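# Reorient corner block in the up-turned right hand

## Task

The wooden corner-shaped block starts lying loose on the palm of the up-turned hand. Rotate it using only this hand until its orientation in the hand matches both goal pictures. The hand includes the wrist camera, its post and the last arm link. The task fails if the block touches anything else or leaves the hand. To finish, keep the block still for a moment, resting in the palm or fingers and clear of the wrist, camera and post. The palm must face straight up. No hand motor may read "moving" or "overload" or be building toward a shutdown (a motor already off at the start is exempt). Then declare completion.

## Robot and tools

Robot: one arm carrying a right hand with index, middle, ring and thumb, 16 finger motors in all. A wrist camera, cam_wrist (616x616 fisheye), rides on a mast at the wrist. The mast can collide with things and sits on the palm side: x +0.05 to +0.10, z -0.16 to -0.11, reaching y = +0.06 m.

Frames. Scene frame: origin on the table top beneath the arm base, +z up, +y to the left when facing along +x. The state line gives the hand point's position in metres (end_effector_position) and its orientation (end_effector_quat_wxyz) in this frame. The hand point lies in front of the palm, where thumb tip and index/middle tips meet in a pinch. Its own axes: +z runs along the straightened fingers toward the tips; +x crosses the palm away from the thumb; +y points out of the palm face, which is at y = -0.062 m. Straight-finger knuckles are at z = -0.017 m and the tips reach 0.139 m beyond; bending moves tips toward +y. For this task +y of the hand must point straight up at the end.

execute_actions: argument actions, a list holding zero or one item. An empty list returns the current state with pictures. An action item is {"rows": [...], "steps": n}, with 1 to 15 rows and steps at most 15 (default 15), each step 1/30 s; the final row repeats when rows run out. An action needs at least 7 steps. A wait item is {"steps": n} with n up to 300, counted from the previous result, so reply time is included. Optional pictures (boolean) asks for camera images.

Row: 24 numbers, each in [-1, 1], one list for this single arm and hand, in this order: dx, dy, dz, rx, ry, rz, index_mcp, index_abd, index_pip, index_dip, middle_mcp, middle_abd, middle_pip, middle_dip, ring_mcp, ring_abd, ring_pip, ring_dip, thumb_cmc, thumb_axl, thumb_mcp, thumb_ipl, current_limit, speed.
- dx..rz are an offset, in the hand point's own axes, from the hand point pose shown in the latest result (or from the current pose if none yet, or for later calls in the same reply). Every row counts from that same base, not from the previous row. 1.0 equals 0.6 m of translation or 180 degrees; rx, ry, rz form a single rotation vector. All zeros is not a pause: it pulls the hand back to the base pose.
- The 16 finger numbers are absolute goal angles, scaled linearly between each hinge's stops. Brackets give degrees at +1, at -1, then the value that is straight. Going toward -1: each finger's _mcp curls it at the knuckle toward the palm (-18, +128; +0.75); _abd swings it sideways away from the thumb (-60, +60; +0.00); _pip bends the middle joint (-29, +108; +0.58); _dip the end joint (-21, +117; +0.70). thumb_cmc moves the thumb from flat beside the palm to in front of it (-20, +120; +0.71); thumb_axl spins the thumb about its length (-27, +140; +0.68); thumb_mcp (-69, +109; +0.23) and thumb_ipl (-77, +108; +0.17) bend it, toward +z when thumb_axl is straight, and in the thumb_cmc swing direction when thumb_axl is near -0.40.
- current_limit: cap for all motors, mapped from 0 mA at -1 to 550 mA at +1 (floor 11 mA); it also limits hinge speed, and far below 0 a finger may not lift. speed: set-point rate is (speed+1)/2 of 5.9 rad/s. Initially current_limit +0.4, speed -0.6; last values persist.

move: target is one 24-number row as above (same offset base). speed is path top speed in m/s, 0.002 to 0.5 (default 0.25); turning is capped at twice that in rad/s. Straight path of 0.5 to 10 s; it does not avoid obstacles; finger numbers are sent at the start. Result adds a "move:" line: ending (done, off_target, moving, held, fault), limits (paced = pose clipped; held = some steps blocked, after which motion may suddenly speed up) and distance to target.

wait: seconds, 0 to 10; nothing new is sent. zoom_image: camera "cam_wrist", region [x0, y0, x1, y1] in pixels, origin top-left, at most 504x504. show_instructions: no arguments; shows the goal reference images. finished_scene: scene = number of the current scene; ends and grades it irreversibly.

Timing: each commanded pose is clipped per step to 70 mm and 16 degrees from the measured pose. Fingers keep moving after an action. The elbow may sag, so the hand drifts down and tilts with each action; re-aim at the desired pose. Motions often end a centimetre or more low.

Result lines: hand_goal (goals written; repeating them keeps a grip), hand_measured (actual positions; repeating these loosens a grip), hand_current_ma (positive pushes toward -1), hand_state per motor: moving, goal, blocked, overload. hand_current_limit and hand_speed echo the settings. "pose unreachable" and HELD mark steps the clearance checker changed or blocked. "Hand target" appears when nothing is kept back. FAULT, HAND FAULT, MOTOR HOT (85 °C) and OVER-TEMPERATURE FAULT (100 °C, arm drops) lines signal stops; after a hand fault, remaining calls in that reply are skipped.

Avoid: currents of 495 mA or more for 5 s accumulate to a motor shutdown (10 s limp, then it returns to its goal); keep grips gentle and lower current_limit when squeezing. Do not tip the palm so the block slides off, do not let it touch the mast, camera or anything outside the hand, and do not knock objects off the table. Fast motions into contact hit hard. Small random nudges to the block may occur. Before finishing, confirm palm up, block still, and no motor moving or overloaded.

Each tool is called after "Call:" as a command line: name --argument value for each argument, lists and objects as JSON in quotes; but a table of rows of numbers goes row by row, as --pt "numbers of a row", without its own name.

## Session

Call:
show_instructions

Call:
execute_actions --actions '[]'

Reference images for this scene: goal picture from the wrist camera place, goal picture looking into the palm.

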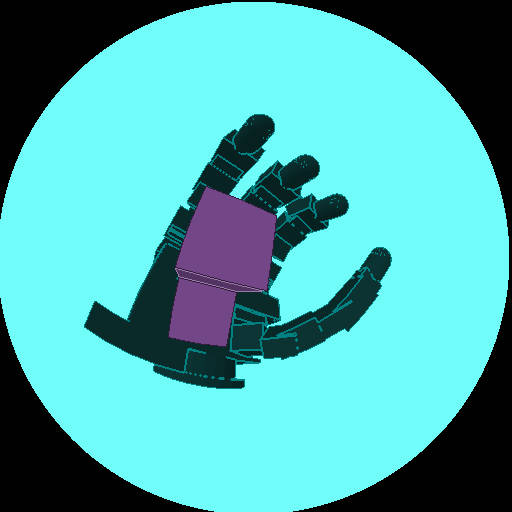

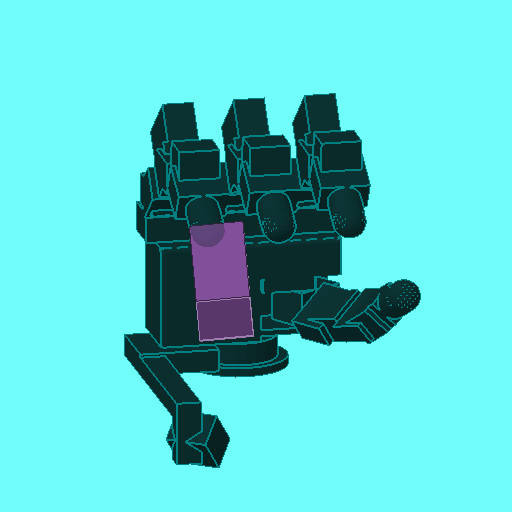

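Scene clock: 0.00 s of 4800.00 s.
end_effector_position=(+0.4980, -0.0111, +0.4743) hand_goal=(+0.046, +0.000, -0.008, +0.280, +0.046, +0.000, -0.008, +0.280, +0.046, +0.000, -0.008, +0.280, -0.104, +0.266, +0.032, -0.018) hand_measured=(+0.062, +0.000, -0.006, +0.282, +0.062, +0.000, -0.006, +0.282, +0.060, +0.000, -0.006, +0.282, -0.090, +0.270, +0.034, -0.016) hand_current_ma=(+85, +0, +13, +14, +90, +0, +15, +14, +81, +0, +15, +12, +76, +26, +14, +12) hand_state=(goal, goal, goal, goal, goal, goal, goal, goal, goal, goal, goal, goal, goal, goal, goal, goal) hand_current_limit=0.40 hand_speed=-0.60 end_effector_quat_wxyz=(+0.506, +0.499, +0.485, +0.509)
Joint positions: [0.061 1.127 0.614 0.544 0.057 0.015]
Joint velocities: [ 0.005  0.005 -0.017 -0.002  0.007  0.037]
Joint torques (N m, as the arm reports them, + toward a larger angle): no reading
Motor temperatures (°C, as the motors report them): [25 22 25 25 25 23]
Hand target: +0.500, -0.011, +0.493; +0.514, +0.490, +0.475, +0.519
camera_calibration (this result's frames):
cam_wrist: T_world_to_cam=[[-0.0240733, -0.788308, 0.61481, -0.256791], [-0.684405, -0.435279, -0.584912, 0.570623], [0.728704, -0.43486, -0.529044, 0.0135502], [0, 0, 0, 1]] pos_world=[0.374481, 0.0518417, 0.49881]

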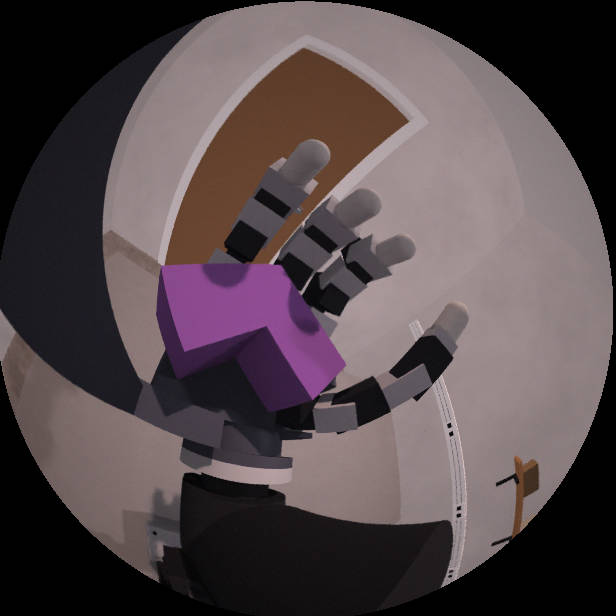

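Call:
move --target '[0,0.05,0,0.03,0,0.08, -0.48,0,0.5,0.6, 0.75,0,-0.45,0.12, 0.75,0,-0.45,0.12, -0.3,-0.4,0.23,0.17, 0.4,-0.5]' --speed 0.1

Scene clock: 5.80 s of 4800.00 s.
end_effector_position=(+0.4922, -0.0147, +0.4586) hand_goal=(-0.480, +0.000, +0.500, +0.600, +0.750, +0.000, -0.450, +0.120, +0.750, +0.000, -0.450, +0.120, -0.300, -0.400, +0.230, +0.170) hand_measured=(-0.474, +0.000, +0.498, +0.596, +0.758, +0.000, -0.446, +0.122, +0.758, +0.000, -0.446, +0.122, -0.286, -0.398, +0.232, +0.168) hand_current_ma=(+33, +0, -12, -16, +47, +0, +22, +13, +42, +0, +20, +12, +73, +14, +8, -9) hand_state=(goal, goal, goal, goal, goal, goal, goal, goal, goal, goal, goal, goal, goal, goal, goal, goal) hand_current_limit=0.40 hand_speed=-0.50 end_effector_quat_wxyz=(+0.405, +0.595, +0.461, +0.519)
Joint positions: [0.109 1.026 0.643 0.25  0.098 0.261]
Joint velocities: [-0.005 -0.005 -0.007 -0.022  0.007  0.051]
Joint torques (N m, as the arm reports them, + toward a larger angle): [ 1.17 -7.22 15.76  1.55  0.12 -0.08]
Motor temperatures (°C, as the motors report them): [25 22 27 25 25 23]
Hand target: +0.494, -0.011, +0.504; +0.414, +0.579, +0.442, +0.546
Off the commanded pose: 0.046 m, 4 deg.
Kept back: nothing.
After step 90, 1.07 s passed at rest.
move: off_target
camera_calibration (this result's frames):
cam_wrist: T_world_to_cam=[[0.0543471, -0.908696, 0.413907, -0.198397], [-0.778146, -0.298303, -0.552725, 0.589267], [0.625728, -0.292041, -0.72331, 0.149809], [0, 0, 0, 1]] pos_world=[0.375578, 0.0392474, 0.516178]

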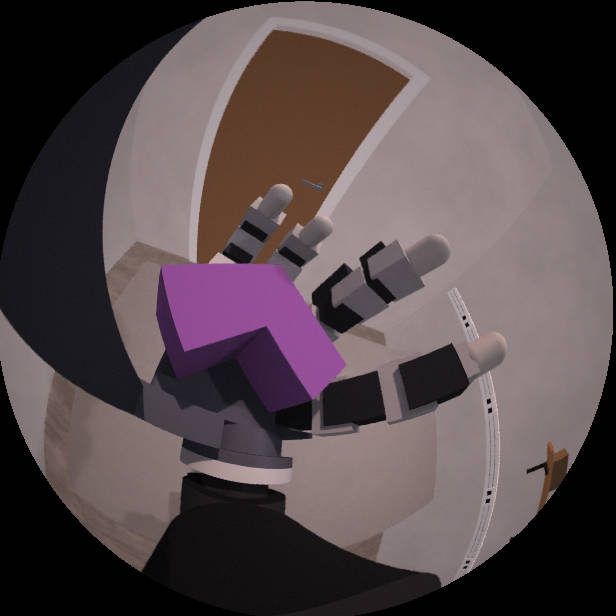

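Call:
move --target '[0.017,0.068,-0.008,0.04,0,0.0, -0.48,0,0.5,0.6, 0.75,0,-0.45,0.12, 0.75,0,-0.45,0.12, -0.3,-0.4,0.23,0.17, 0.4,-0.5]' --speed 0.08

Scene clock: 7.23 s of 4800.00 s.
end_effector_position=(+0.4883, -0.0097, +0.4559) hand_goal=(-0.480, +0.000, +0.500, +0.600, +0.750, +0.000, -0.450, +0.120, +0.750, +0.000, -0.450, +0.120, -0.300, -0.400, +0.230, +0.170) hand_measured=(-0.472, +0.000, +0.498, +0.598, +0.760, +0.000, -0.446, +0.122, +0.758, +0.000, -0.446, +0.122, -0.286, -0.398, +0.232, +0.168) hand_current_ma=(+45, +2, -8, -15, +50, +0, +22, +13, +44, +0, +20, +12, +72, +14, +9, -8) hand_state=(goal, goal, goal, goal, goal, goal, goal, goal, goal, goal, goal, goal, goal, goal, goal, goal) hand_current_limit=0.40 hand_speed=-0.50 end_effector_quat_wxyz=(+0.353, +0.631, +0.509, +0.468)
Joint positions: [ 0.106  0.949  0.723 -0.093  0.055  0.264]
Joint velocities: [-0.005 -0.015 -0.002 -0.022  0.051 -0.022]
Joint torques (N m, as the arm reports them, + toward a larger angle): [-0.35 -6.24 16.19  1.58 -0.1  -0.13]
Motor temperatures (°C, as the motors report them): [25 22 28 25 25 23]
Hand target: +0.490, -0.014, +0.501; +0.368, +0.619, +0.492, +0.490
Off the commanded pose: 0.046 m, 4 deg.
Kept back: nothing.
move: off_target
camera_calibration (this result's frames):
cam_wrist: T_world_to_cam=[[0.164323, -0.902441, 0.398243, -0.239055], [-0.855326, -0.331461, -0.398185, 0.553184], [0.491341, -0.275196, -0.826348, 0.264487], [0, 0, 0, 1]] pos_world=[0.382481, 0.0404116, 0.53403]

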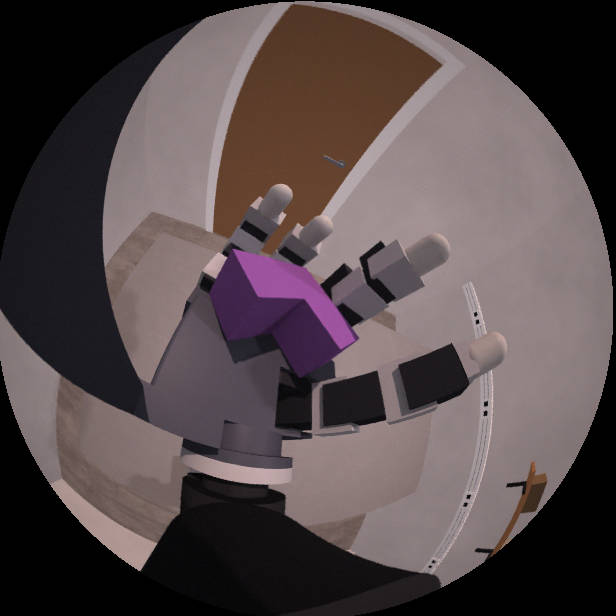

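Call:
execute_actions --actions '[]'

Call:
zoom_image --camera "cam_wrist" --region '[160, 150, 480, 470]'

Scene clock: 7.33 s of 4800.00 s.
end_effector_position=(+0.4883, -0.0097, +0.4557) hand_goal=(-0.480, +0.000, +0.500, +0.600, +0.750, +0.000, -0.450, +0.120, +0.750, +0.000, -0.450, +0.120, -0.300, -0.400, +0.230, +0.170) hand_measured=(-0.472, +0.000, +0.498, +0.598, +0.760, +0.000, -0.446, +0.122, +0.758, +0.000, -0.446, +0.122, -0.286, -0.398, +0.232, +0.168) hand_current_ma=(+45, +2, -8, -15, +50, +0, +22, +13, +44, +0, +20, +12, +72, +14, +9, -8) hand_state=(goal, goal, goal, goal, goal, goal, goal, goal, goal, goal, goal, goal, goal, goal, goal, goal) hand_current_limit=0.40 hand_speed=-0.50 end_effector_quat_wxyz=(+0.352, +0.631, +0.509, +0.468)
Joint positions: [ 0.106  0.949  0.723 -0.093  0.055  0.264]
Joint velocities: [ 0.005  0.005 -0.007  0.002  0.037  0.022]
Joint torques (N m, as the arm reports them, + toward a larger angle): [-0.41 -6.24 16.17  1.62 -0.1  -0.13]
Motor temperatures (°C, as the motors report them): [25 22 28 25 25 23]
Hand target: +0.490, -0.014, +0.501; +0.368, +0.619, +0.492, +0.489
Off the commanded pose: 0.046 m, 4 deg.
Kept back: nothing.
Steps of this call (steps 1 to 3: nothing new was sent). Readings (end_effector_position | what the end effector reports):
1: (+0.4883, -0.0097, +0.4559) | hand_goal=(-0.480, +0.000, +0.500, +0.600, +0.750, +0.000, -0.450, +0.120, +0.750, +0.000, -0.450, +0.120, -0.300, -0.400, +0.230, +0.170) hand_measured=(-0.472, +0.000, +0.498, +0.598, +0.760, +0.000, -0.446, +0.122, +0.758, +0.000, -0.446, +0.122, -0.286, -0.398, +0.232, +0.168) hand_current_ma=(+45, +2, -8, -15, +50, +0, +22, +13, +44, +0, +20, +12, +72, +14, +9, -8) hand_state=(goal, goal, goal, goal, goal, goal, goal, goal, goal, goal, goal, goal, goal, goal, goal, goal) hand_current_limit=0.40 hand_speed=-0.50
2: (+0.4883, -0.0097, +0.4559) | hand_goal=(-0.480, +0.000, +0.500, +0.600, +0.750, +0.000, -0.450, +0.120, +0.750, +0.000, -0.450, +0.120, -0.300, -0.400, +0.230, +0.170) hand_measured=(-0.472, +0.000, +0.498, +0.598, +0.760, +0.000, -0.446, +0.122, +0.758, +0.000, -0.446, +0.122, -0.286, -0.398, +0.232, +0.168) hand_current_ma=(+45, +2, -8, -15, +50, +0, +22, +13, +44, +0, +20, +12, +72, +14, +9, -8) hand_state=(goal, goal, goal, goal, goal, goal, goal, goal, goal, goal, goal, goal, goal, goal, goal, goal) hand_current_limit=0.40 hand_speed=-0.50
3: the state above
camera_calibration (this result's frames):
cam_wrist: T_world_to_cam=[[0.164474, -0.902428, 0.398212, -0.239016], [-0.855477, -0.331475, -0.397849, 0.552978], [0.491027, -0.275225, -0.826525, 0.264539], [0, 0, 0, 1]] pos_world=[0.382476, 0.0404112, 0.533829]

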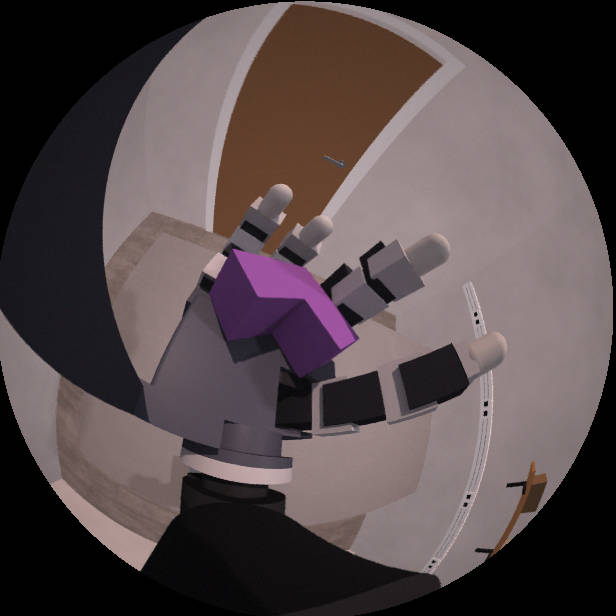

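Region (160, 150, 480, 470) of cam_wrist's 616x616 image, scaled by 1.575, with more detail than that image has.

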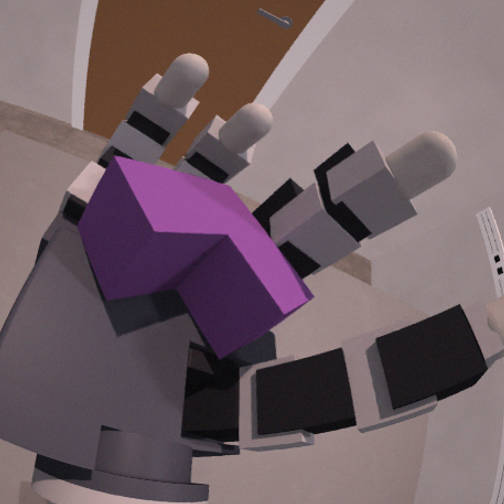

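Call:
move --target '[0.017,0.066,-0.02,0.0,0,-0.09, -0.48,0,0.5,0.6, 0.75,0,-0.45,0.12, 0.75,0,-0.45,0.12, 0.5,0.3,-0.3,-0.2, 0.4,-0.5]' --speed 0.08

Call:
zoom_image --camera "cam_wrist" --region '[160, 150, 480, 470]'

Scene clock: 9.80 s of 4800.00 s.
end_effector_position=(+0.4866, -0.0062, +0.4482) hand_goal=(-0.480, +0.000, +0.500, +0.600, +0.750, +0.000, -0.450, +0.120, +0.750, +0.000, -0.450, +0.120, +0.500, +0.300, -0.300, -0.200) hand_measured=(-0.472, +0.000, +0.498, +0.598, +0.762, +0.000, -0.446, +0.122, +0.758, +0.000, -0.446, +0.122, +0.506, +0.302, -0.298, -0.198) hand_current_ma=(+45, +2, -7, -15, +59, +0, +22, +13, +48, +0, +20, +12, +32, +18, +9, +12) hand_state=(goal, goal, goal, goal, goal, goal, goal, goal, goal, goal, goal, goal, goal, goal, goal, goal) hand_current_limit=0.40 hand_speed=-0.50 end_effector_quat_wxyz=(+0.390, +0.569, +0.606, +0.395)
Joint positions: [ 0.04   0.933  0.723 -0.184 -0.011 -0.03 ]
Joint velocities: [-0.015 -0.005  0.002  0.007 -0.022  0.037]
Joint torques (N m, as the arm reports them, + toward a larger angle): [-0.35 -6.53 16.28  1.68 -0.16 -0.24]
Motor temperatures (°C, as the motors report them): [25 22 29 25 25 23]
Hand target: +0.487, -0.009, +0.498; +0.416, +0.552, +0.593, +0.413
Off the commanded pose: 0.050 m, 4 deg.
Kept back: nothing.
move: off_target
camera_calibration (this result's frames):
cam_wrist: T_world_to_cam=[[0.279513, -0.751569, 0.597508, -0.376955], [-0.834364, -0.498059, -0.236164, 0.465941], [0.475088, -0.432529, -0.766297, 0.239922], [0, 0, 0, 1]] pos_world=[0.380145, 0.0525316, 0.519123]

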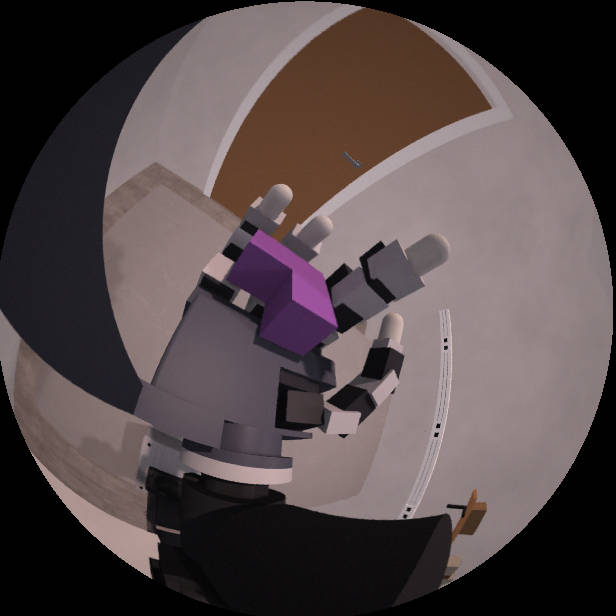

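Region (160, 150, 480, 470) of cam_wrist's 616x616 image, scaled by 1.575, with more detail than that image has.

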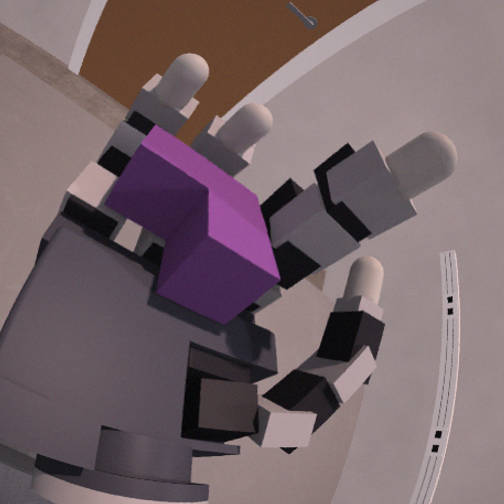

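Call:
move --target '[0.0,0.075,-0.03,-0.02,0,0.1, -0.48,0.0,0.5,0.6, 0.75,0.2,-0.45,0.12, 0.75,0.3,-0.2,0.12, 0.3,-0.3,-0.87,-0.67, 0.4,-0.6]' --speed 0.08

Call:
zoom_image --camera "cam_wrist" --region '[160, 150, 480, 470]'

Scene clock: 12.47 s of 4800.00 s.
end_effector_position=(+0.4832, -0.0079, +0.4461) hand_goal=(-0.480, +0.000, +0.500, +0.600, +0.750, +0.200, -0.450, +0.120, +0.750, +0.300, -0.200, +0.120, +0.300, -0.300, -0.870, -0.670) hand_measured=(-0.482, -0.028, +0.498, +0.598, +0.762, +0.196, -0.446, +0.122, +0.758, +0.296, -0.200, +0.122, +0.434, +0.228, -0.372, -0.282) hand_current_ma=(-15, -123, -7, -15, +59, -16, +22, +13, +52, -17, +1, +12, +385, +385, +385, +385) hand_state=(goal, blocked, goal, goal, goal, goal, goal, goal, goal, goal, goal, goal, blocked, blocked, blocked, blocked) hand_current_limit=0.40 hand_speed=-0.60 end_effector_quat_wxyz=(+0.329, +0.658, +0.514, +0.442)
Joint positions: [ 0.126  0.933  0.75  -0.223  0.082  0.303]
Joint velocities: [-0.005 -0.005 -0.007  0.007 -0.051  0.007]
Joint torques (N m, as the arm reports them, + toward a larger angle): [ 1.17 -6.52 16.71  1.53  0.2  -0.05]
Motor temperatures (°C, as the motors report them): [25 22 31 25 25 23]
Hand target: +0.484, -0.005, +0.495; +0.340, +0.644, +0.497, +0.471
Off the commanded pose: 0.051 m, 4 deg.
Kept back: nothing.
move: off_target
camera_calibration (this result's frames):
cam_wrist: T_world_to_cam=[[0.180847, -0.912586, 0.366717, -0.226638], [-0.892494, -0.308934, -0.328655, 0.532598], [0.413217, -0.267856, -0.870347, 0.316862], [0, 0, 0, 1]] pos_world=[0.385395, 0.0425845, 0.533933]

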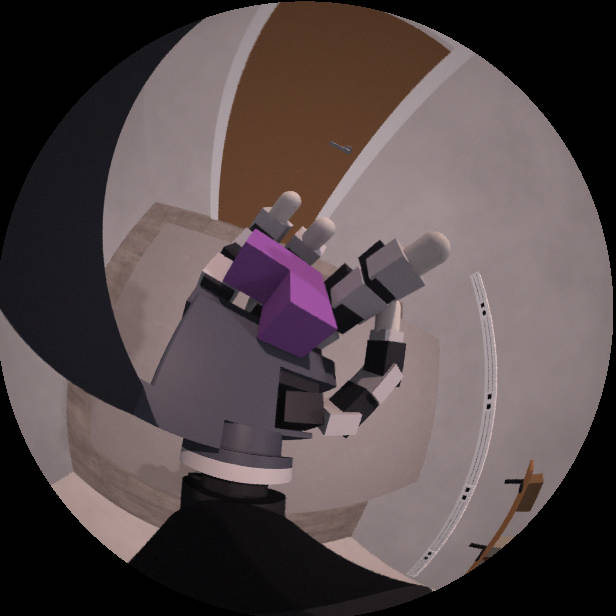

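Region (160, 150, 480, 470) of cam_wrist's 616x616 image, scaled by 1.575, with more detail than that image has.

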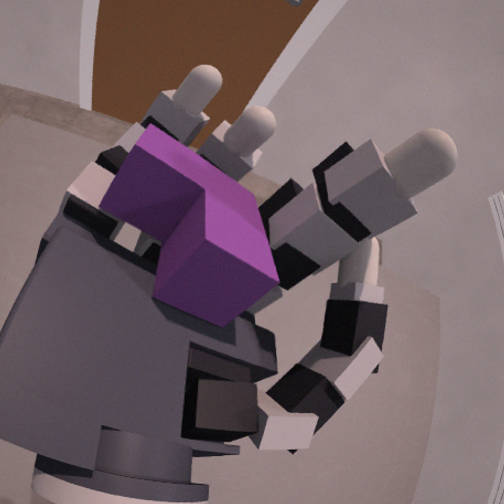

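Call:
move --target '[0.02,0.074,-0.033,-0.02,0,0, -0.48,0.0,0.5,0.6, 0.75,0.2,-0.45,0.12, 0.75,0.3,-0.2,0.12, 0.4,-0.45,0.23,0.17, 0.4,-0.3]' --speed 0.08

Call:
move --target '[0.02,0.074,-0.033,-0.02,0,0, -0.48,0.0,0.5,0.6, 0.75,0.2,-0.45,0.12, 0.75,0.3,-0.2,0.12, 0.3,-0.45,-0.87,-0.67, 0.4,-0.3]' --speed 0.08

Call:
move --target '[0.02,0.074,-0.033,-0.02,0,0, -0.48,0.0,0.5,0.6, 0.75,0.2,-0.45,0.12, 0.75,0.3,-0.2,0.12, 0.3,-0.2,-0.87,-0.67, 0.4,-0.6]' --speed 0.08

Scene clock: 14.20 s of 4800.00 s.
end_effector_position=(+0.4792, -0.0125, +0.4443) hand_goal=(-0.480, +0.000, +0.500, +0.600, +0.750, +0.200, -0.450, +0.120, +0.750, +0.300, -0.200, +0.120, +0.400, -0.450, +0.230, +0.170) hand_measured=(-0.476, -0.002, +0.498, +0.598, +0.762, +0.196, -0.446, +0.122, +0.758, +0.296, -0.200, +0.122, +0.420, -0.448, +0.234, +0.170) hand_current_ma=(+21, -9, -7, -15, +59, -16, +22, +13, +52, -16, +1, +12, +105, +14, +24, -4) hand_state=(goal, goal, goal, goal, goal, goal, goal, goal, goal, goal, goal, goal, blocked, goal, goal, goal) hand_current_limit=0.40 hand_speed=-0.30 end_effector_quat_wxyz=(+0.332, +0.666, +0.510, +0.431)
Joint positions: [ 0.126  0.923  0.75  -0.249  0.105  0.306]
Joint velocities: [ 0.015 -0.015  0.002 -0.022  0.095 -0.007]
Joint torques (N m, as the arm reports them, + toward a larger angle): [ 1.18 -6.25 16.56  1.51  0.22 -0.22]
Motor temperatures (°C, as the motors report them): [25 22 31 25 25 23]
Hand target: +0.480, -0.008, +0.495; +0.349, +0.647, +0.499, +0.458
Off the commanded pose: 0.052 m, 4 deg.
Kept back: nothing.
move: off_target
camera_calibration (this result's frames):
cam_wrist: T_world_to_cam=[[0.165935, -0.913411, 0.371679, -0.224542], [-0.904156, -0.291378, -0.312411, 0.525647], [0.393658, -0.284216, -0.874216, 0.326578], [0, 0, 0, 1]] pos_world=[0.383967, 0.0408816, 0.533175]

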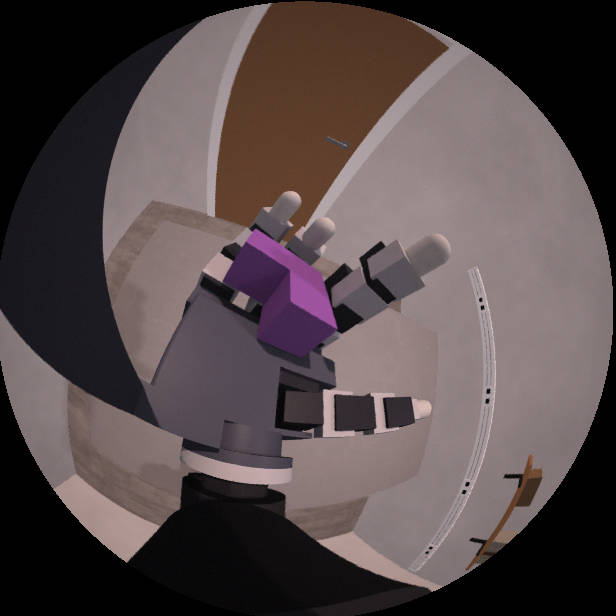

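Scene clock: 15.97 s of 4800.00 s.
end_effector_position=(+0.4758, -0.0169, +0.4419) hand_goal=(-0.480, +0.000, +0.500, +0.600, +0.750, +0.200, -0.450, +0.120, +0.750, +0.300, -0.200, +0.120, +0.300, -0.450, -0.870, -0.670) hand_measured=(-0.476, -0.002, +0.498, +0.598, +0.762, +0.196, -0.446, +0.122, +0.758, +0.296, -0.200, +0.122, +0.304, -0.448, -0.870, -0.670) hand_current_ma=(+22, -9, -7, -15, +59, -16, +22, +13, +52, -16, +1, +12, +20, +14, -6, +4) hand_state=(goal, goal, goal, goal, goal, goal, goal, goal, goal, goal, goal, goal, goal, goal, goal, goal) hand_current_limit=0.40 hand_speed=-0.30 end_effector_quat_wxyz=(+0.337, +0.673, +0.508, +0.419)
Joint positions: [ 0.126  0.917  0.75  -0.273  0.129  0.306]
Joint velocities: [ 0.015 -0.005  0.002 -0.012 -0.007 -0.051]
Joint torques (N m, as the arm reports them, + toward a larger angle): [ 1.19 -6.26 16.69  1.52  0.21 -0.14]
Motor temperatures (°C, as the motors report them): [25 22 32 25 25 23]
Hand target: +0.477, -0.012, +0.494; +0.353, +0.655, +0.496, +0.447
Off the commanded pose: 0.053 m, 4 deg.
Kept back: nothing.
move: off_target
camera_calibration (this result's frames):
cam_wrist: T_world_to_cam=[[0.152147, -0.912396, 0.379981, -0.224209], [-0.915292, -0.275142, -0.294173, 0.518064], [0.372951, -0.303036, -0.87697, 0.335305], [0, 0, 0, 1]] pos_world=[0.38324, 0.0395838, 0.531648]

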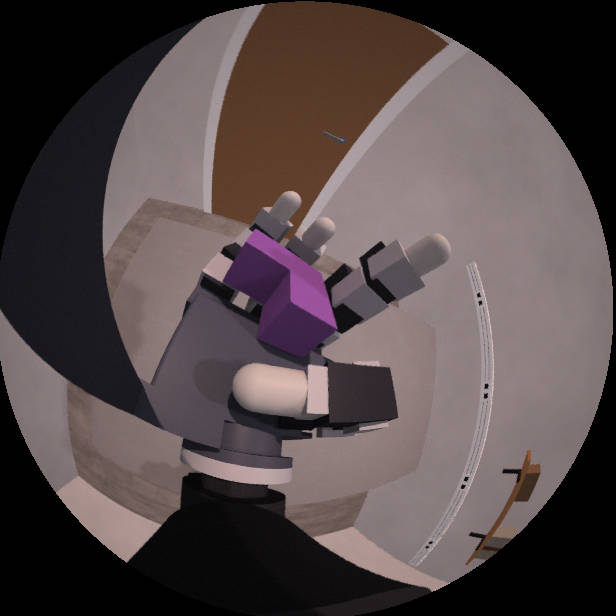

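Scene clock: 16.83 s of 4800.00 s.
end_effector_position=(+0.4732, -0.0208, +0.4384) hand_goal=(-0.480, +0.000, +0.500, +0.600, +0.750, +0.200, -0.450, +0.120, +0.750, +0.300, -0.200, +0.120, +0.300, -0.200, -0.870, -0.670) hand_measured=(-0.476, -0.002, +0.498, +0.598, +0.762, +0.196, -0.446, +0.122, +0.758, +0.296, -0.200, +0.122, +0.304, -0.200, -0.870, -0.670) hand_current_ma=(+22, -9, -7, -15, +59, -16, +22, +13, +52, -16, +1, +12, +20, +6, -6, +4) hand_state=(goal, goal, goal, goal, goal, goal, goal, goal, goal, goal, goal, goal, goal, goal, goal, goal) hand_current_limit=0.40 hand_speed=-0.60 end_effector_quat_wxyz=(+0.341, +0.680, +0.507, +0.406)
Joint positions: [ 0.127  0.914  0.75  -0.296  0.154  0.306]
Joint velocities: [-0.005 -0.005  0.007 -0.007  0.007  0.022]
Joint torques (N m, as the arm reports them, + toward a larger angle): [ 1.91 -6.2  16.76  1.52  0.24 -0.15]
Motor temperatures (°C, as the motors report them): [25 22 32 25 25 23]
Hand target: +0.474, -0.016, +0.491; +0.358, +0.662, +0.495, +0.435
Off the commanded pose: 0.054 m, 5 deg.
Kept back: nothing.
move: off_target
camera_calibration (this result's frames):
cam_wrist: T_world_to_cam=[[0.139965, -0.910514, 0.389069, -0.224181], [-0.926208, -0.259317, -0.273667, 0.510006], [0.35007, -0.322055, -0.87962, 0.343621], [0, 0, 0, 1]] pos_world=[0.383458, 0.038799, 0.52905]

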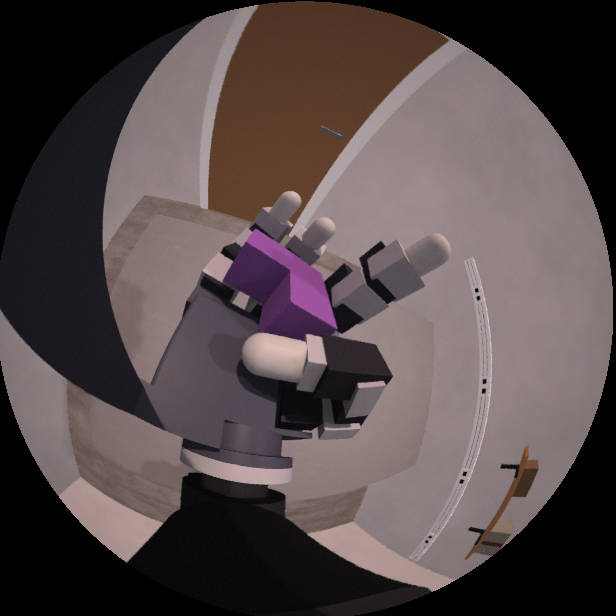

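Now raise the ring and lean the index outward.

Call:
move --target '[0.025,0.078,-0.035,-0.03,0.006,0.03, -0.48,0.3,0.5,0.6, 0.75,0.2,-0.45,0.12, 0.2,0.35,0.2,0.3, 0.3,-0.2,-0.87,-0.67, 0.4,-0.8]' --speed 0.08

Call:
zoom_image --camera "cam_wrist" --region '[160, 120, 480, 440]'

Scene clock: 18.53 s of 4800.00 s.
end_effector_position=(+0.4693, -0.0205, +0.4369) hand_goal=(-0.480, +0.300, +0.500, +0.600, +0.750, +0.200, -0.450, +0.120, +0.200, +0.350, +0.200, +0.300, +0.300, -0.200, -0.870, -0.670) hand_measured=(-0.476, +0.298, +0.498, +0.598, +0.762, +0.200, -0.446, +0.122, +0.228, +0.348, +0.202, +0.298, +0.304, -0.200, -0.870, -0.670) hand_current_ma=(+23, -5, -6, -15, +59, -2, +22, +13, +161, -7, +6, -10, +20, +6, -6, +4) hand_state=(goal, goal, goal, goal, goal, goal, goal, goal, blocked, goal, goal, goal, goal, goal, goal, goal) hand_current_limit=0.40 hand_speed=-0.80 end_effector_quat_wxyz=(+0.334, +0.699, +0.478, +0.414)
Joint positions: [ 0.157  0.913  0.75  -0.296  0.2    0.39 ]
Joint velocities: [-0.024 -0.005 -0.002 -0.012 -0.022  0.007]
Joint torques (N m, as the arm reports them, + toward a larger angle): [ 1.16 -5.86 16.77  2.2   0.29 -0.05]
Motor temperatures (°C, as the motors report them): [25 22 33 25 25 23]
Hand target: +0.472, -0.017, +0.490; +0.348, +0.682, +0.458, +0.452
Off the commanded pose: 0.055 m, 5 deg.
Kept back: nothing.
move: off_target
camera_calibration (this result's frames):
cam_wrist: T_world_to_cam=[[0.0932909, -0.935983, 0.339461, -0.17975], [-0.934766, -0.199727, -0.293807, 0.520165], [0.342797, -0.289907, -0.893557, 0.353905], [0, 0, 0, 1]] pos_world=[0.381683, 0.0382472, 0.530081]

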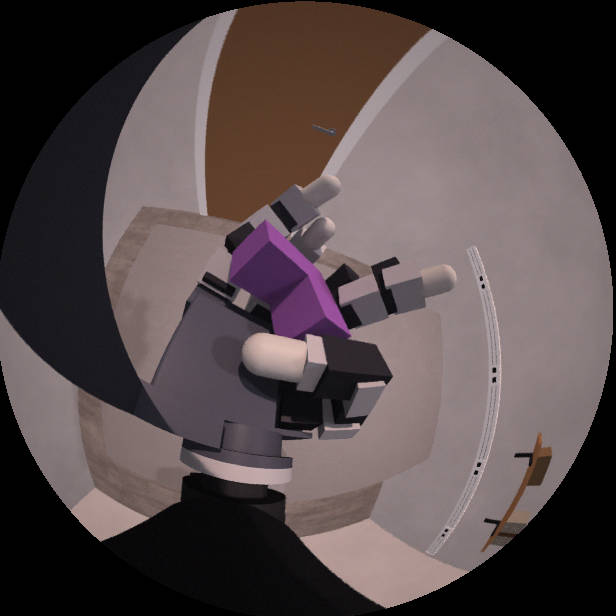

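Region (160, 120, 480, 440) of cam_wrist's 616x616 image, scaled by 1.575, with more detail than that image has.

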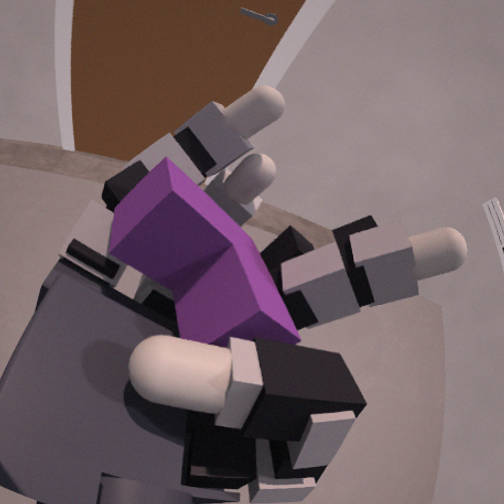

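Call:
move --target '[0.03,0.078,-0.036,-0.03,0.008,0.06, -0.48,0.6,0.5,0.6, 0.75,0.2,-0.45,0.12, -0.1,0.45,0.3,0.4, 0.3,-0.2,-0.87,-0.67, 0.4,-0.8]' --speed 0.08

Call:
zoom_image --camera "cam_wrist" --region '[160, 120, 480, 440]'

Scene clock: 20.47 s of 4800.00 s.
end_effector_position=(+0.4639, -0.0207, +0.4496) hand_goal=(-0.480, +0.600, +0.500, +0.600, +0.750, +0.200, -0.450, +0.120, -0.100, +0.450, +0.300, +0.400, +0.300, -0.200, -0.870, -0.670) hand_measured=(-0.476, +0.602, +0.498, +0.598, +0.738, +0.212, -0.442, +0.124, +0.126, +0.382, +0.308, +0.400, +0.304, -0.200, -0.870, -0.670) hand_current_ma=(+26, +5, -6, -15, -61, +49, +43, +21, +385, -298, +40, +0, +20, +6, -6, +3) hand_state=(goal, goal, goal, goal, goal, goal, goal, goal, blocked, blocked, goal, goal, goal, goal, goal, goal) hand_current_limit=0.40 hand_speed=-0.80 end_effector_quat_wxyz=(+0.315, +0.730, +0.409, +0.448)
Joint positions: [ 0.208  0.913  0.78  -0.296  0.271  0.569]
Joint velocities: [ 0.005 -0.005 -0.002 -0.002  0.037  0.022]
Joint torques (N m, as the arm reports them, + toward a larger angle): [ 1.15 -4.92 16.27  1.9   0.37 -0.1 ]
Motor temperatures (°C, as the motors report them): [25 22 33 25 25 23]
Hand target: +0.469, -0.016, +0.490; +0.319, +0.719, +0.395, +0.475
Off the commanded pose: 0.043 m, 4 deg.
Kept back: nothing.
move: off_target
camera_calibration (this result's frames):
cam_wrist: T_world_to_cam=[[-0.00492814, -0.977707, 0.209917, -0.0807973], [-0.930771, -0.0722566, -0.358392, 0.54859], [0.36557, -0.197151, -0.909665, 0.36572], [0, 0, 0, 1]] pos_world=[0.376517, 0.0327454, 0.546254]

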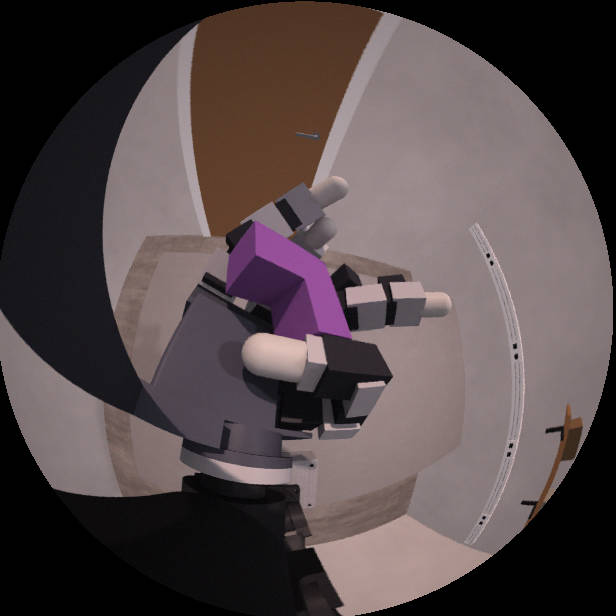

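Region (160, 120, 480, 440) of cam_wrist's 616x616 image, scaled by 1.575, with more detail than that image has.

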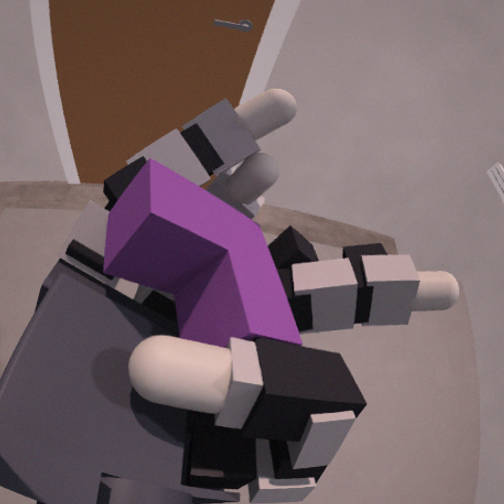

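Call:
move --target '[0.03,0.06,-0.03,-0.025,0.0,-0.12, -0.48,0.0,0.5,0.6, 0.75,0.0,0.3,-0.6, 0.75,0.0,0.3,-0.6, 0.3,-0.3,-0.87,-0.67, 0.4,-0.6]' --speed 0.08

Call:
zoom_image --camera "cam_wrist" --region '[160, 120, 480, 440]'

Scene clock: 23.83 s of 4800.00 s.
end_effector_position=(+0.4670, -0.0164, +0.4754) hand_goal=(-0.480, +0.000, +0.500, +0.600, +0.750, +0.000, +0.300, -0.600, +0.750, +0.000, +0.300, -0.600, +0.300, -0.300, -0.870, -0.670) hand_measured=(-0.468, +0.050, +0.508, +0.598, +0.774, +0.002, +0.300, -0.596, +0.758, +0.004, +0.308, -0.598, +0.302, -0.292, -0.872, -0.670) hand_current_ma=(+60, +217, +43, -15, +126, +10, -1, +16, +42, +18, +45, +15, +14, +45, -9, +3) hand_state=(goal, blocked, goal, goal, blocked, goal, goal, goal, goal, goal, goal, goal, goal, goal, goal, goal) hand_current_limit=0.40 hand_speed=-0.60 end_effector_quat_wxyz=(+0.405, +0.639, +0.532, +0.381)
Joint positions: [ 0.139  0.882  0.775 -0.296  0.229  0.155]
Joint velocities: [-0.015  0.015  0.051 -0.012  0.066  0.022]
Joint torques (N m, as the arm reports them, + toward a larger angle): [-0.35 -5.99 11.17  3.37 -0.01 -0.21]
Motor temperatures (°C, as the motors report them): [25 22 33 25 25 23]
Hand target: +0.463, -0.020, +0.494; +0.421, +0.628, +0.521, +0.396
Off the commanded pose: 0.019 m, 3 deg.
Kept back: nothing.
move: off_target
camera_calibration (this result's frames):
cam_wrist: T_world_to_cam=[[0.123493, -0.834949, 0.536293, -0.294774], [-0.911226, -0.309417, -0.271899, 0.506967], [0.39296, -0.455106, -0.799038, 0.319281], [0, 0, 0, 1]] pos_world=[0.372899, 0.056049, 0.551046]

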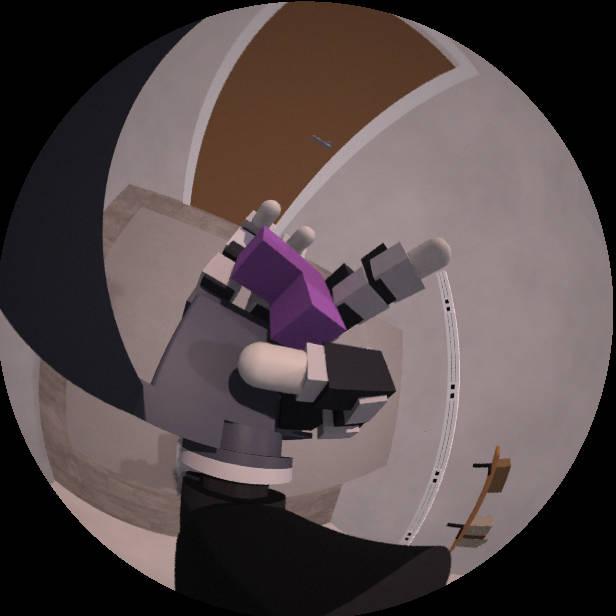

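Region (160, 120, 480, 440) of cam_wrist's 616x616 image, scaled by 1.575, with more detail than that image has.

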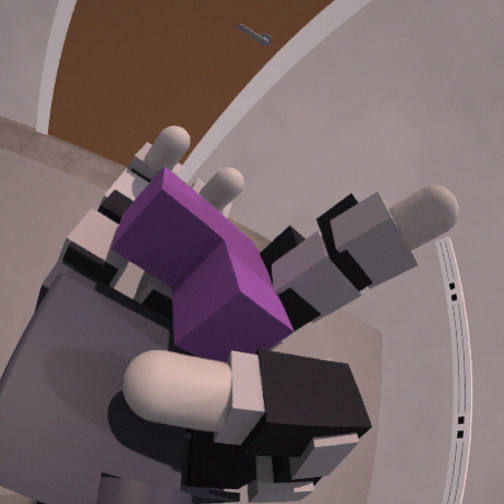

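Call:
move --target '[0.0,0.035,-0.015,-0.015,0.0,0.06, -0.48,0.15,0.5,0.6, 0.75,0.15,0.3,-0.6, 0.6,0.3,0.5,0.3, 0.3,-0.12,-0.87,-0.67, 0.4,-0.7]' --speed 0.08

Call:
zoom_image --camera "cam_wrist" --region '[160, 120, 480, 440]'

Scene clock: 25.87 s of 4800.00 s.
end_effector_position=(+0.4616, -0.0211, +0.4698) hand_goal=(-0.480, +0.150, +0.500, +0.600, +0.750, +0.150, +0.300, -0.600, +0.600, +0.300, +0.500, +0.300, +0.300, -0.120, -0.870, -0.670) hand_measured=(-0.468, +0.148, +0.506, +0.598, +0.774, +0.148, +0.300, -0.596, +0.626, +0.296, +0.500, +0.298, +0.302, -0.118, -0.872, -0.670) hand_current_ma=(+60, -6, +27, -15, +126, -12, +0, +16, +158, -18, +2, -11, +13, +6, -9, +3) hand_state=(goal, goal, goal, goal, blocked, goal, goal, goal, blocked, goal, goal, goal, goal, goal, goal, goal) hand_current_limit=0.40 hand_speed=-0.70 end_effector_quat_wxyz=(+0.378, +0.683, +0.473, +0.409)
Joint positions: [ 0.179  0.886  0.775 -0.296  0.281  0.338]
Joint velocities: [-0.015  0.005  0.007 -0.002 -0.022 -0.022]
Joint torques (N m, as the arm reports them, + toward a larger angle): [ 1.13 -4.52 14.59  2.16  0.3  -0.03]
Motor temperatures (°C, as the motors report them): [25 22 33 25 25 23]
Hand target: +0.465, -0.017, +0.498; +0.382, +0.676, +0.460, +0.430
Off the commanded pose: 0.029 m, 3 deg.
Kept back: nothing.
move: off_target
camera_calibration (this result's frames):
cam_wrist: T_world_to_cam=[[0.0447399, -0.910892, 0.410213, -0.201011], [-0.924617, -0.193235, -0.328243, 0.53415], [0.378261, -0.364604, -0.850871, 0.347772], [0, 0, 0, 1]] pos_world=[0.371329, 0.0469161, 0.553697]

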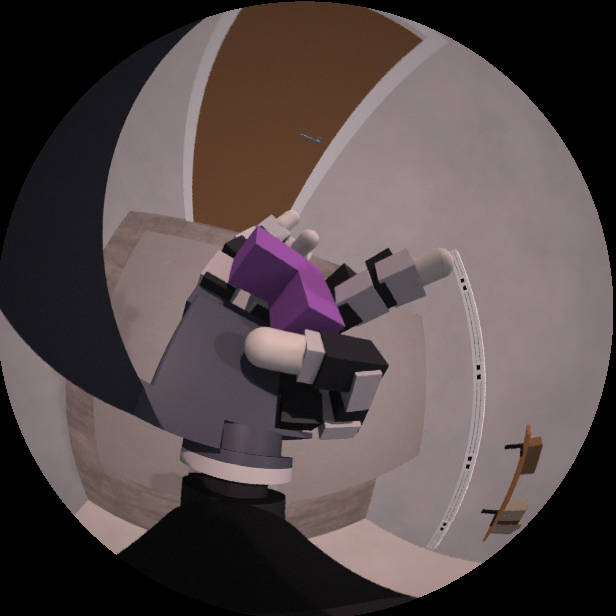

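Region (160, 120, 480, 440) of cam_wrist's 616x616 image, scaled by 1.575, with more detail than that image has.

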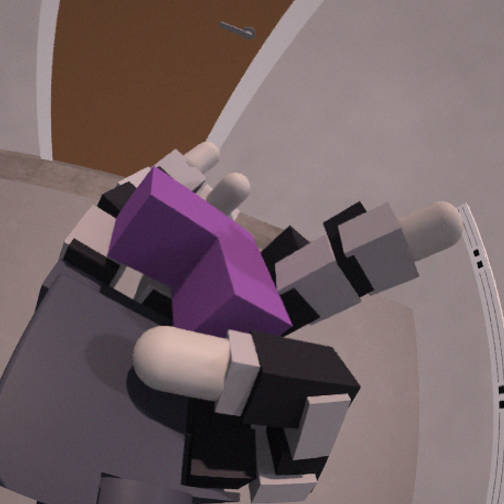

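Call:
move --target '[0.012,0.045,-0.02,-0.018,0.0,-0.03, -0.48,0.15,0.5,0.6, 0.75,0.0,0.3,-0.6, 0.75,0.1,0.5,0.3, 0.45,-0.12,0.2,-0.75, 0.4,-0.3]' --speed 0.08

Call:
move --target '[0.012,0.045,-0.02,-0.018,0.0,0, -0.48,0.15,0.5,0.6, 0.75,0.0,0.3,-0.6, 0.75,0.1,0.5,0.3, 0.45,0.45,0.2,-0.75, 0.4,-0.3]' --speed 0.08

Call:
move --target '[0.012,0.045,-0.02,-0.018,0.0,0, -0.48,0.15,0.5,0.6, 0.75,0.0,0.3,-0.6, 0.75,0.1,0.5,0.3, 0.45,0.45,-0.6,-0.75, 0.2,-0.6]' --speed 0.08

Call:
zoom_image --camera "cam_wrist" --region '[180, 150, 480, 450]'

Scene clock: 28.50 s of 4800.00 s.
end_effector_position=(+0.4642, -0.0146, +0.4733) hand_goal=(-0.480, +0.150, +0.500, +0.600, +0.750, +0.000, +0.300, -0.600, +0.750, +0.100, +0.500, +0.300, +0.450, -0.120, +0.200, -0.750) hand_measured=(-0.468, +0.148, +0.506, +0.598, +0.774, +0.004, +0.300, -0.596, +0.758, +0.104, +0.500, +0.298, +0.458, -0.118, +0.200, -0.748) hand_current_ma=(+60, -6, +27, -15, +126, +20, +0, +16, +46, +16, +4, -10, +37, +9, +3, +7) hand_state=(goal, goal, goal, goal, blocked, goal, goal, goal, goal, goal, goal, goal, goal, goal, goal, goal) hand_current_limit=0.40 hand_speed=-0.30 end_effector_quat_wxyz=(+0.399, +0.658, +0.507, +0.388)
Joint positions: [ 0.175  0.886  0.775 -0.296  0.281  0.233]
Joint velocities: [-0.015  0.005  0.012 -0.017 -0.022  0.037]
Joint torques (N m, as the arm reports them, + toward a larger angle): [-0.4  -6.08 12.66  2.66  0.26 -0.24]
Motor temperatures (°C, as the motors report them): [25 22 33 25 25 23]
Hand target: +0.461, -0.019, +0.500; +0.416, +0.649, +0.493, +0.404
Off the commanded pose: 0.028 m, 3 deg.
Kept back: nothing.
move: off_target
camera_calibration (this result's frames):
cam_wrist: T_world_to_cam=[[0.0831542, -0.865234, 0.494424, -0.253689], [-0.9207, -0.256545, -0.294102, 0.520022], [0.381309, -0.430761, -0.817954, 0.334214], [0, 0, 0, 1]] pos_world=[0.372441, 0.0578744, 0.551741]

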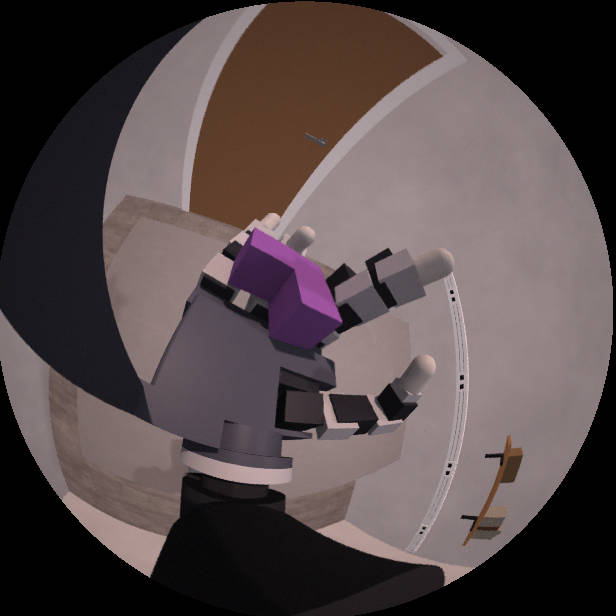

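Scene clock: 29.40 s of 4800.00 s.
end_effector_position=(+0.4629, -0.0151, +0.4742) hand_goal=(-0.480, +0.150, +0.500, +0.600, +0.750, +0.000, +0.300, -0.600, +0.750, +0.100, +0.500, +0.300, +0.450, +0.450, +0.200, -0.750) hand_measured=(-0.468, +0.148, +0.506, +0.598, +0.774, +0.004, +0.300, -0.596, +0.758, +0.104, +0.500, +0.298, +0.458, +0.450, +0.200, -0.748) hand_current_ma=(+60, -6, +27, -15, +126, +19, +0, +16, +46, +15, +4, -10, +38, -2, +3, +7) hand_state=(goal, goal, goal, goal, blocked, goal, goal, goal, goal, goal, goal, goal, goal, goal, goal, goal) hand_current_limit=0.40 hand_speed=-0.30 end_effector_quat_wxyz=(+0.406, +0.660, +0.504, +0.383)
Joint positions: [ 0.183  0.886  0.775 -0.296  0.306  0.233]
Joint velocities: [-0.015 -0.005 -0.017 -0.012  0.007  0.022]
Joint torques (N m, as the arm reports them, + toward a larger angle): [ 1.13 -5.24 13.65  2.47  0.33 -0.22]
Motor temperatures (°C, as the motors report them): [25 22 33 25 25 23]
Hand target: +0.463, -0.011, +0.503; +0.418, +0.647, +0.496, +0.402
Off the commanded pose: 0.030 m, 3 deg.
Kept back: nothing.
move: off_target
camera_calibration (this result's frames):
cam_wrist: T_world_to_cam=[[0.0695906, -0.861618, 0.502763, -0.252074], [-0.923953, -0.245691, -0.293167, 0.52021], [0.376123, -0.444128, -0.813193, 0.33513], [0, 0, 0, 1]] pos_world=[0.372142, 0.0594597, 0.551767]

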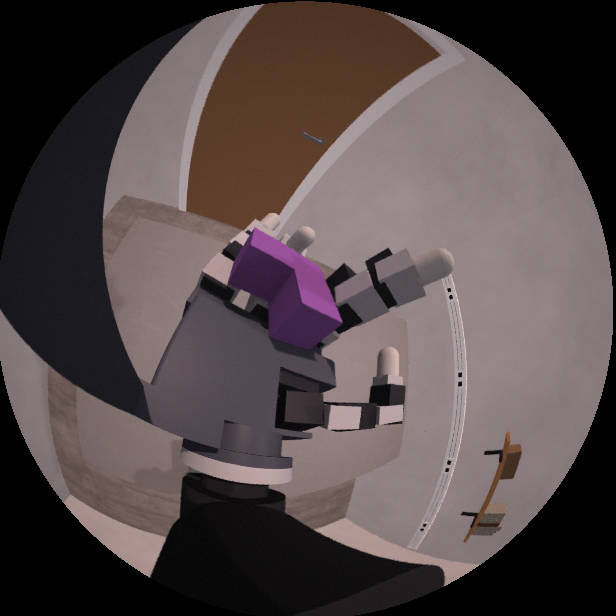

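Scene clock: 30.37 s of 4800.00 s.
end_effector_position=(+0.4616, -0.0153, +0.4751) hand_goal=(-0.480, +0.150, +0.500, +0.600, +0.750, +0.000, +0.300, -0.600, +0.750, +0.100, +0.500, +0.300, +0.450, +0.450, -0.600, -0.750) hand_measured=(-0.468, +0.148, +0.504, +0.598, +0.774, +0.004, +0.300, -0.596, +0.758, +0.104, +0.500, +0.298, +0.474, +0.462, -0.200, -0.742) hand_current_ma=(+60, -6, +22, -15, +126, +18, +0, +16, +46, +15, +4, -10, +123, +73, +330, +51) hand_state=(goal, goal, goal, goal, blocked, goal, goal, goal, goal, goal, goal, goal, blocked, goal, blocked, goal) hand_current_limit=0.20 hand_speed=-0.60 end_effector_quat_wxyz=(+0.412, +0.661, +0.500, +0.378)
Joint positions: [ 0.191  0.886  0.775 -0.296  0.331  0.233]
Joint velocities: [-0.015 -0.015  0.007  0.017 -0.11  -0.007]
Joint torques (N m, as the arm reports them, + toward a larger angle): [ 1.12 -5.27 13.69  2.5   0.34 -0.22]
Motor temperatures (°C, as the motors report them): [25 22 33 25 25 23]
Hand target: +0.462, -0.011, +0.504; +0.424, +0.648, +0.492, +0.397
Off the commanded pose: 0.030 m, 3 deg.
Kept back: nothing.
move: off_target
camera_calibration (this result's frames):
cam_wrist: T_world_to_cam=[[0.0560587, -0.857574, 0.511296, -0.250421], [-0.926994, -0.234924, -0.292391, 0.520367], [0.370862, -0.457578, -0.808136, 0.336103], [0, 0, 0, 1]] pos_world=[0.371768, 0.0612851, 0.551807]

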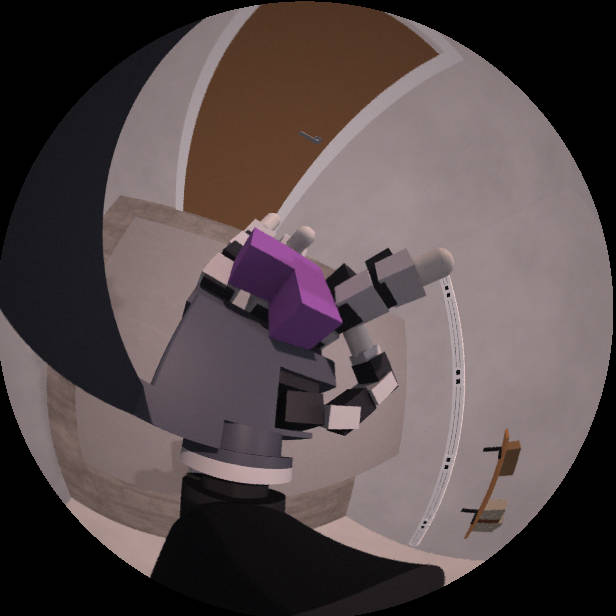

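Region (180, 150, 480, 450) of cam_wrist's 616x616 image, scaled by 1.680, with more detail than that image has.

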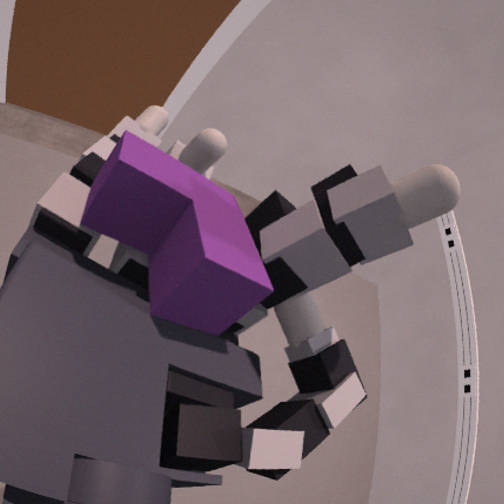

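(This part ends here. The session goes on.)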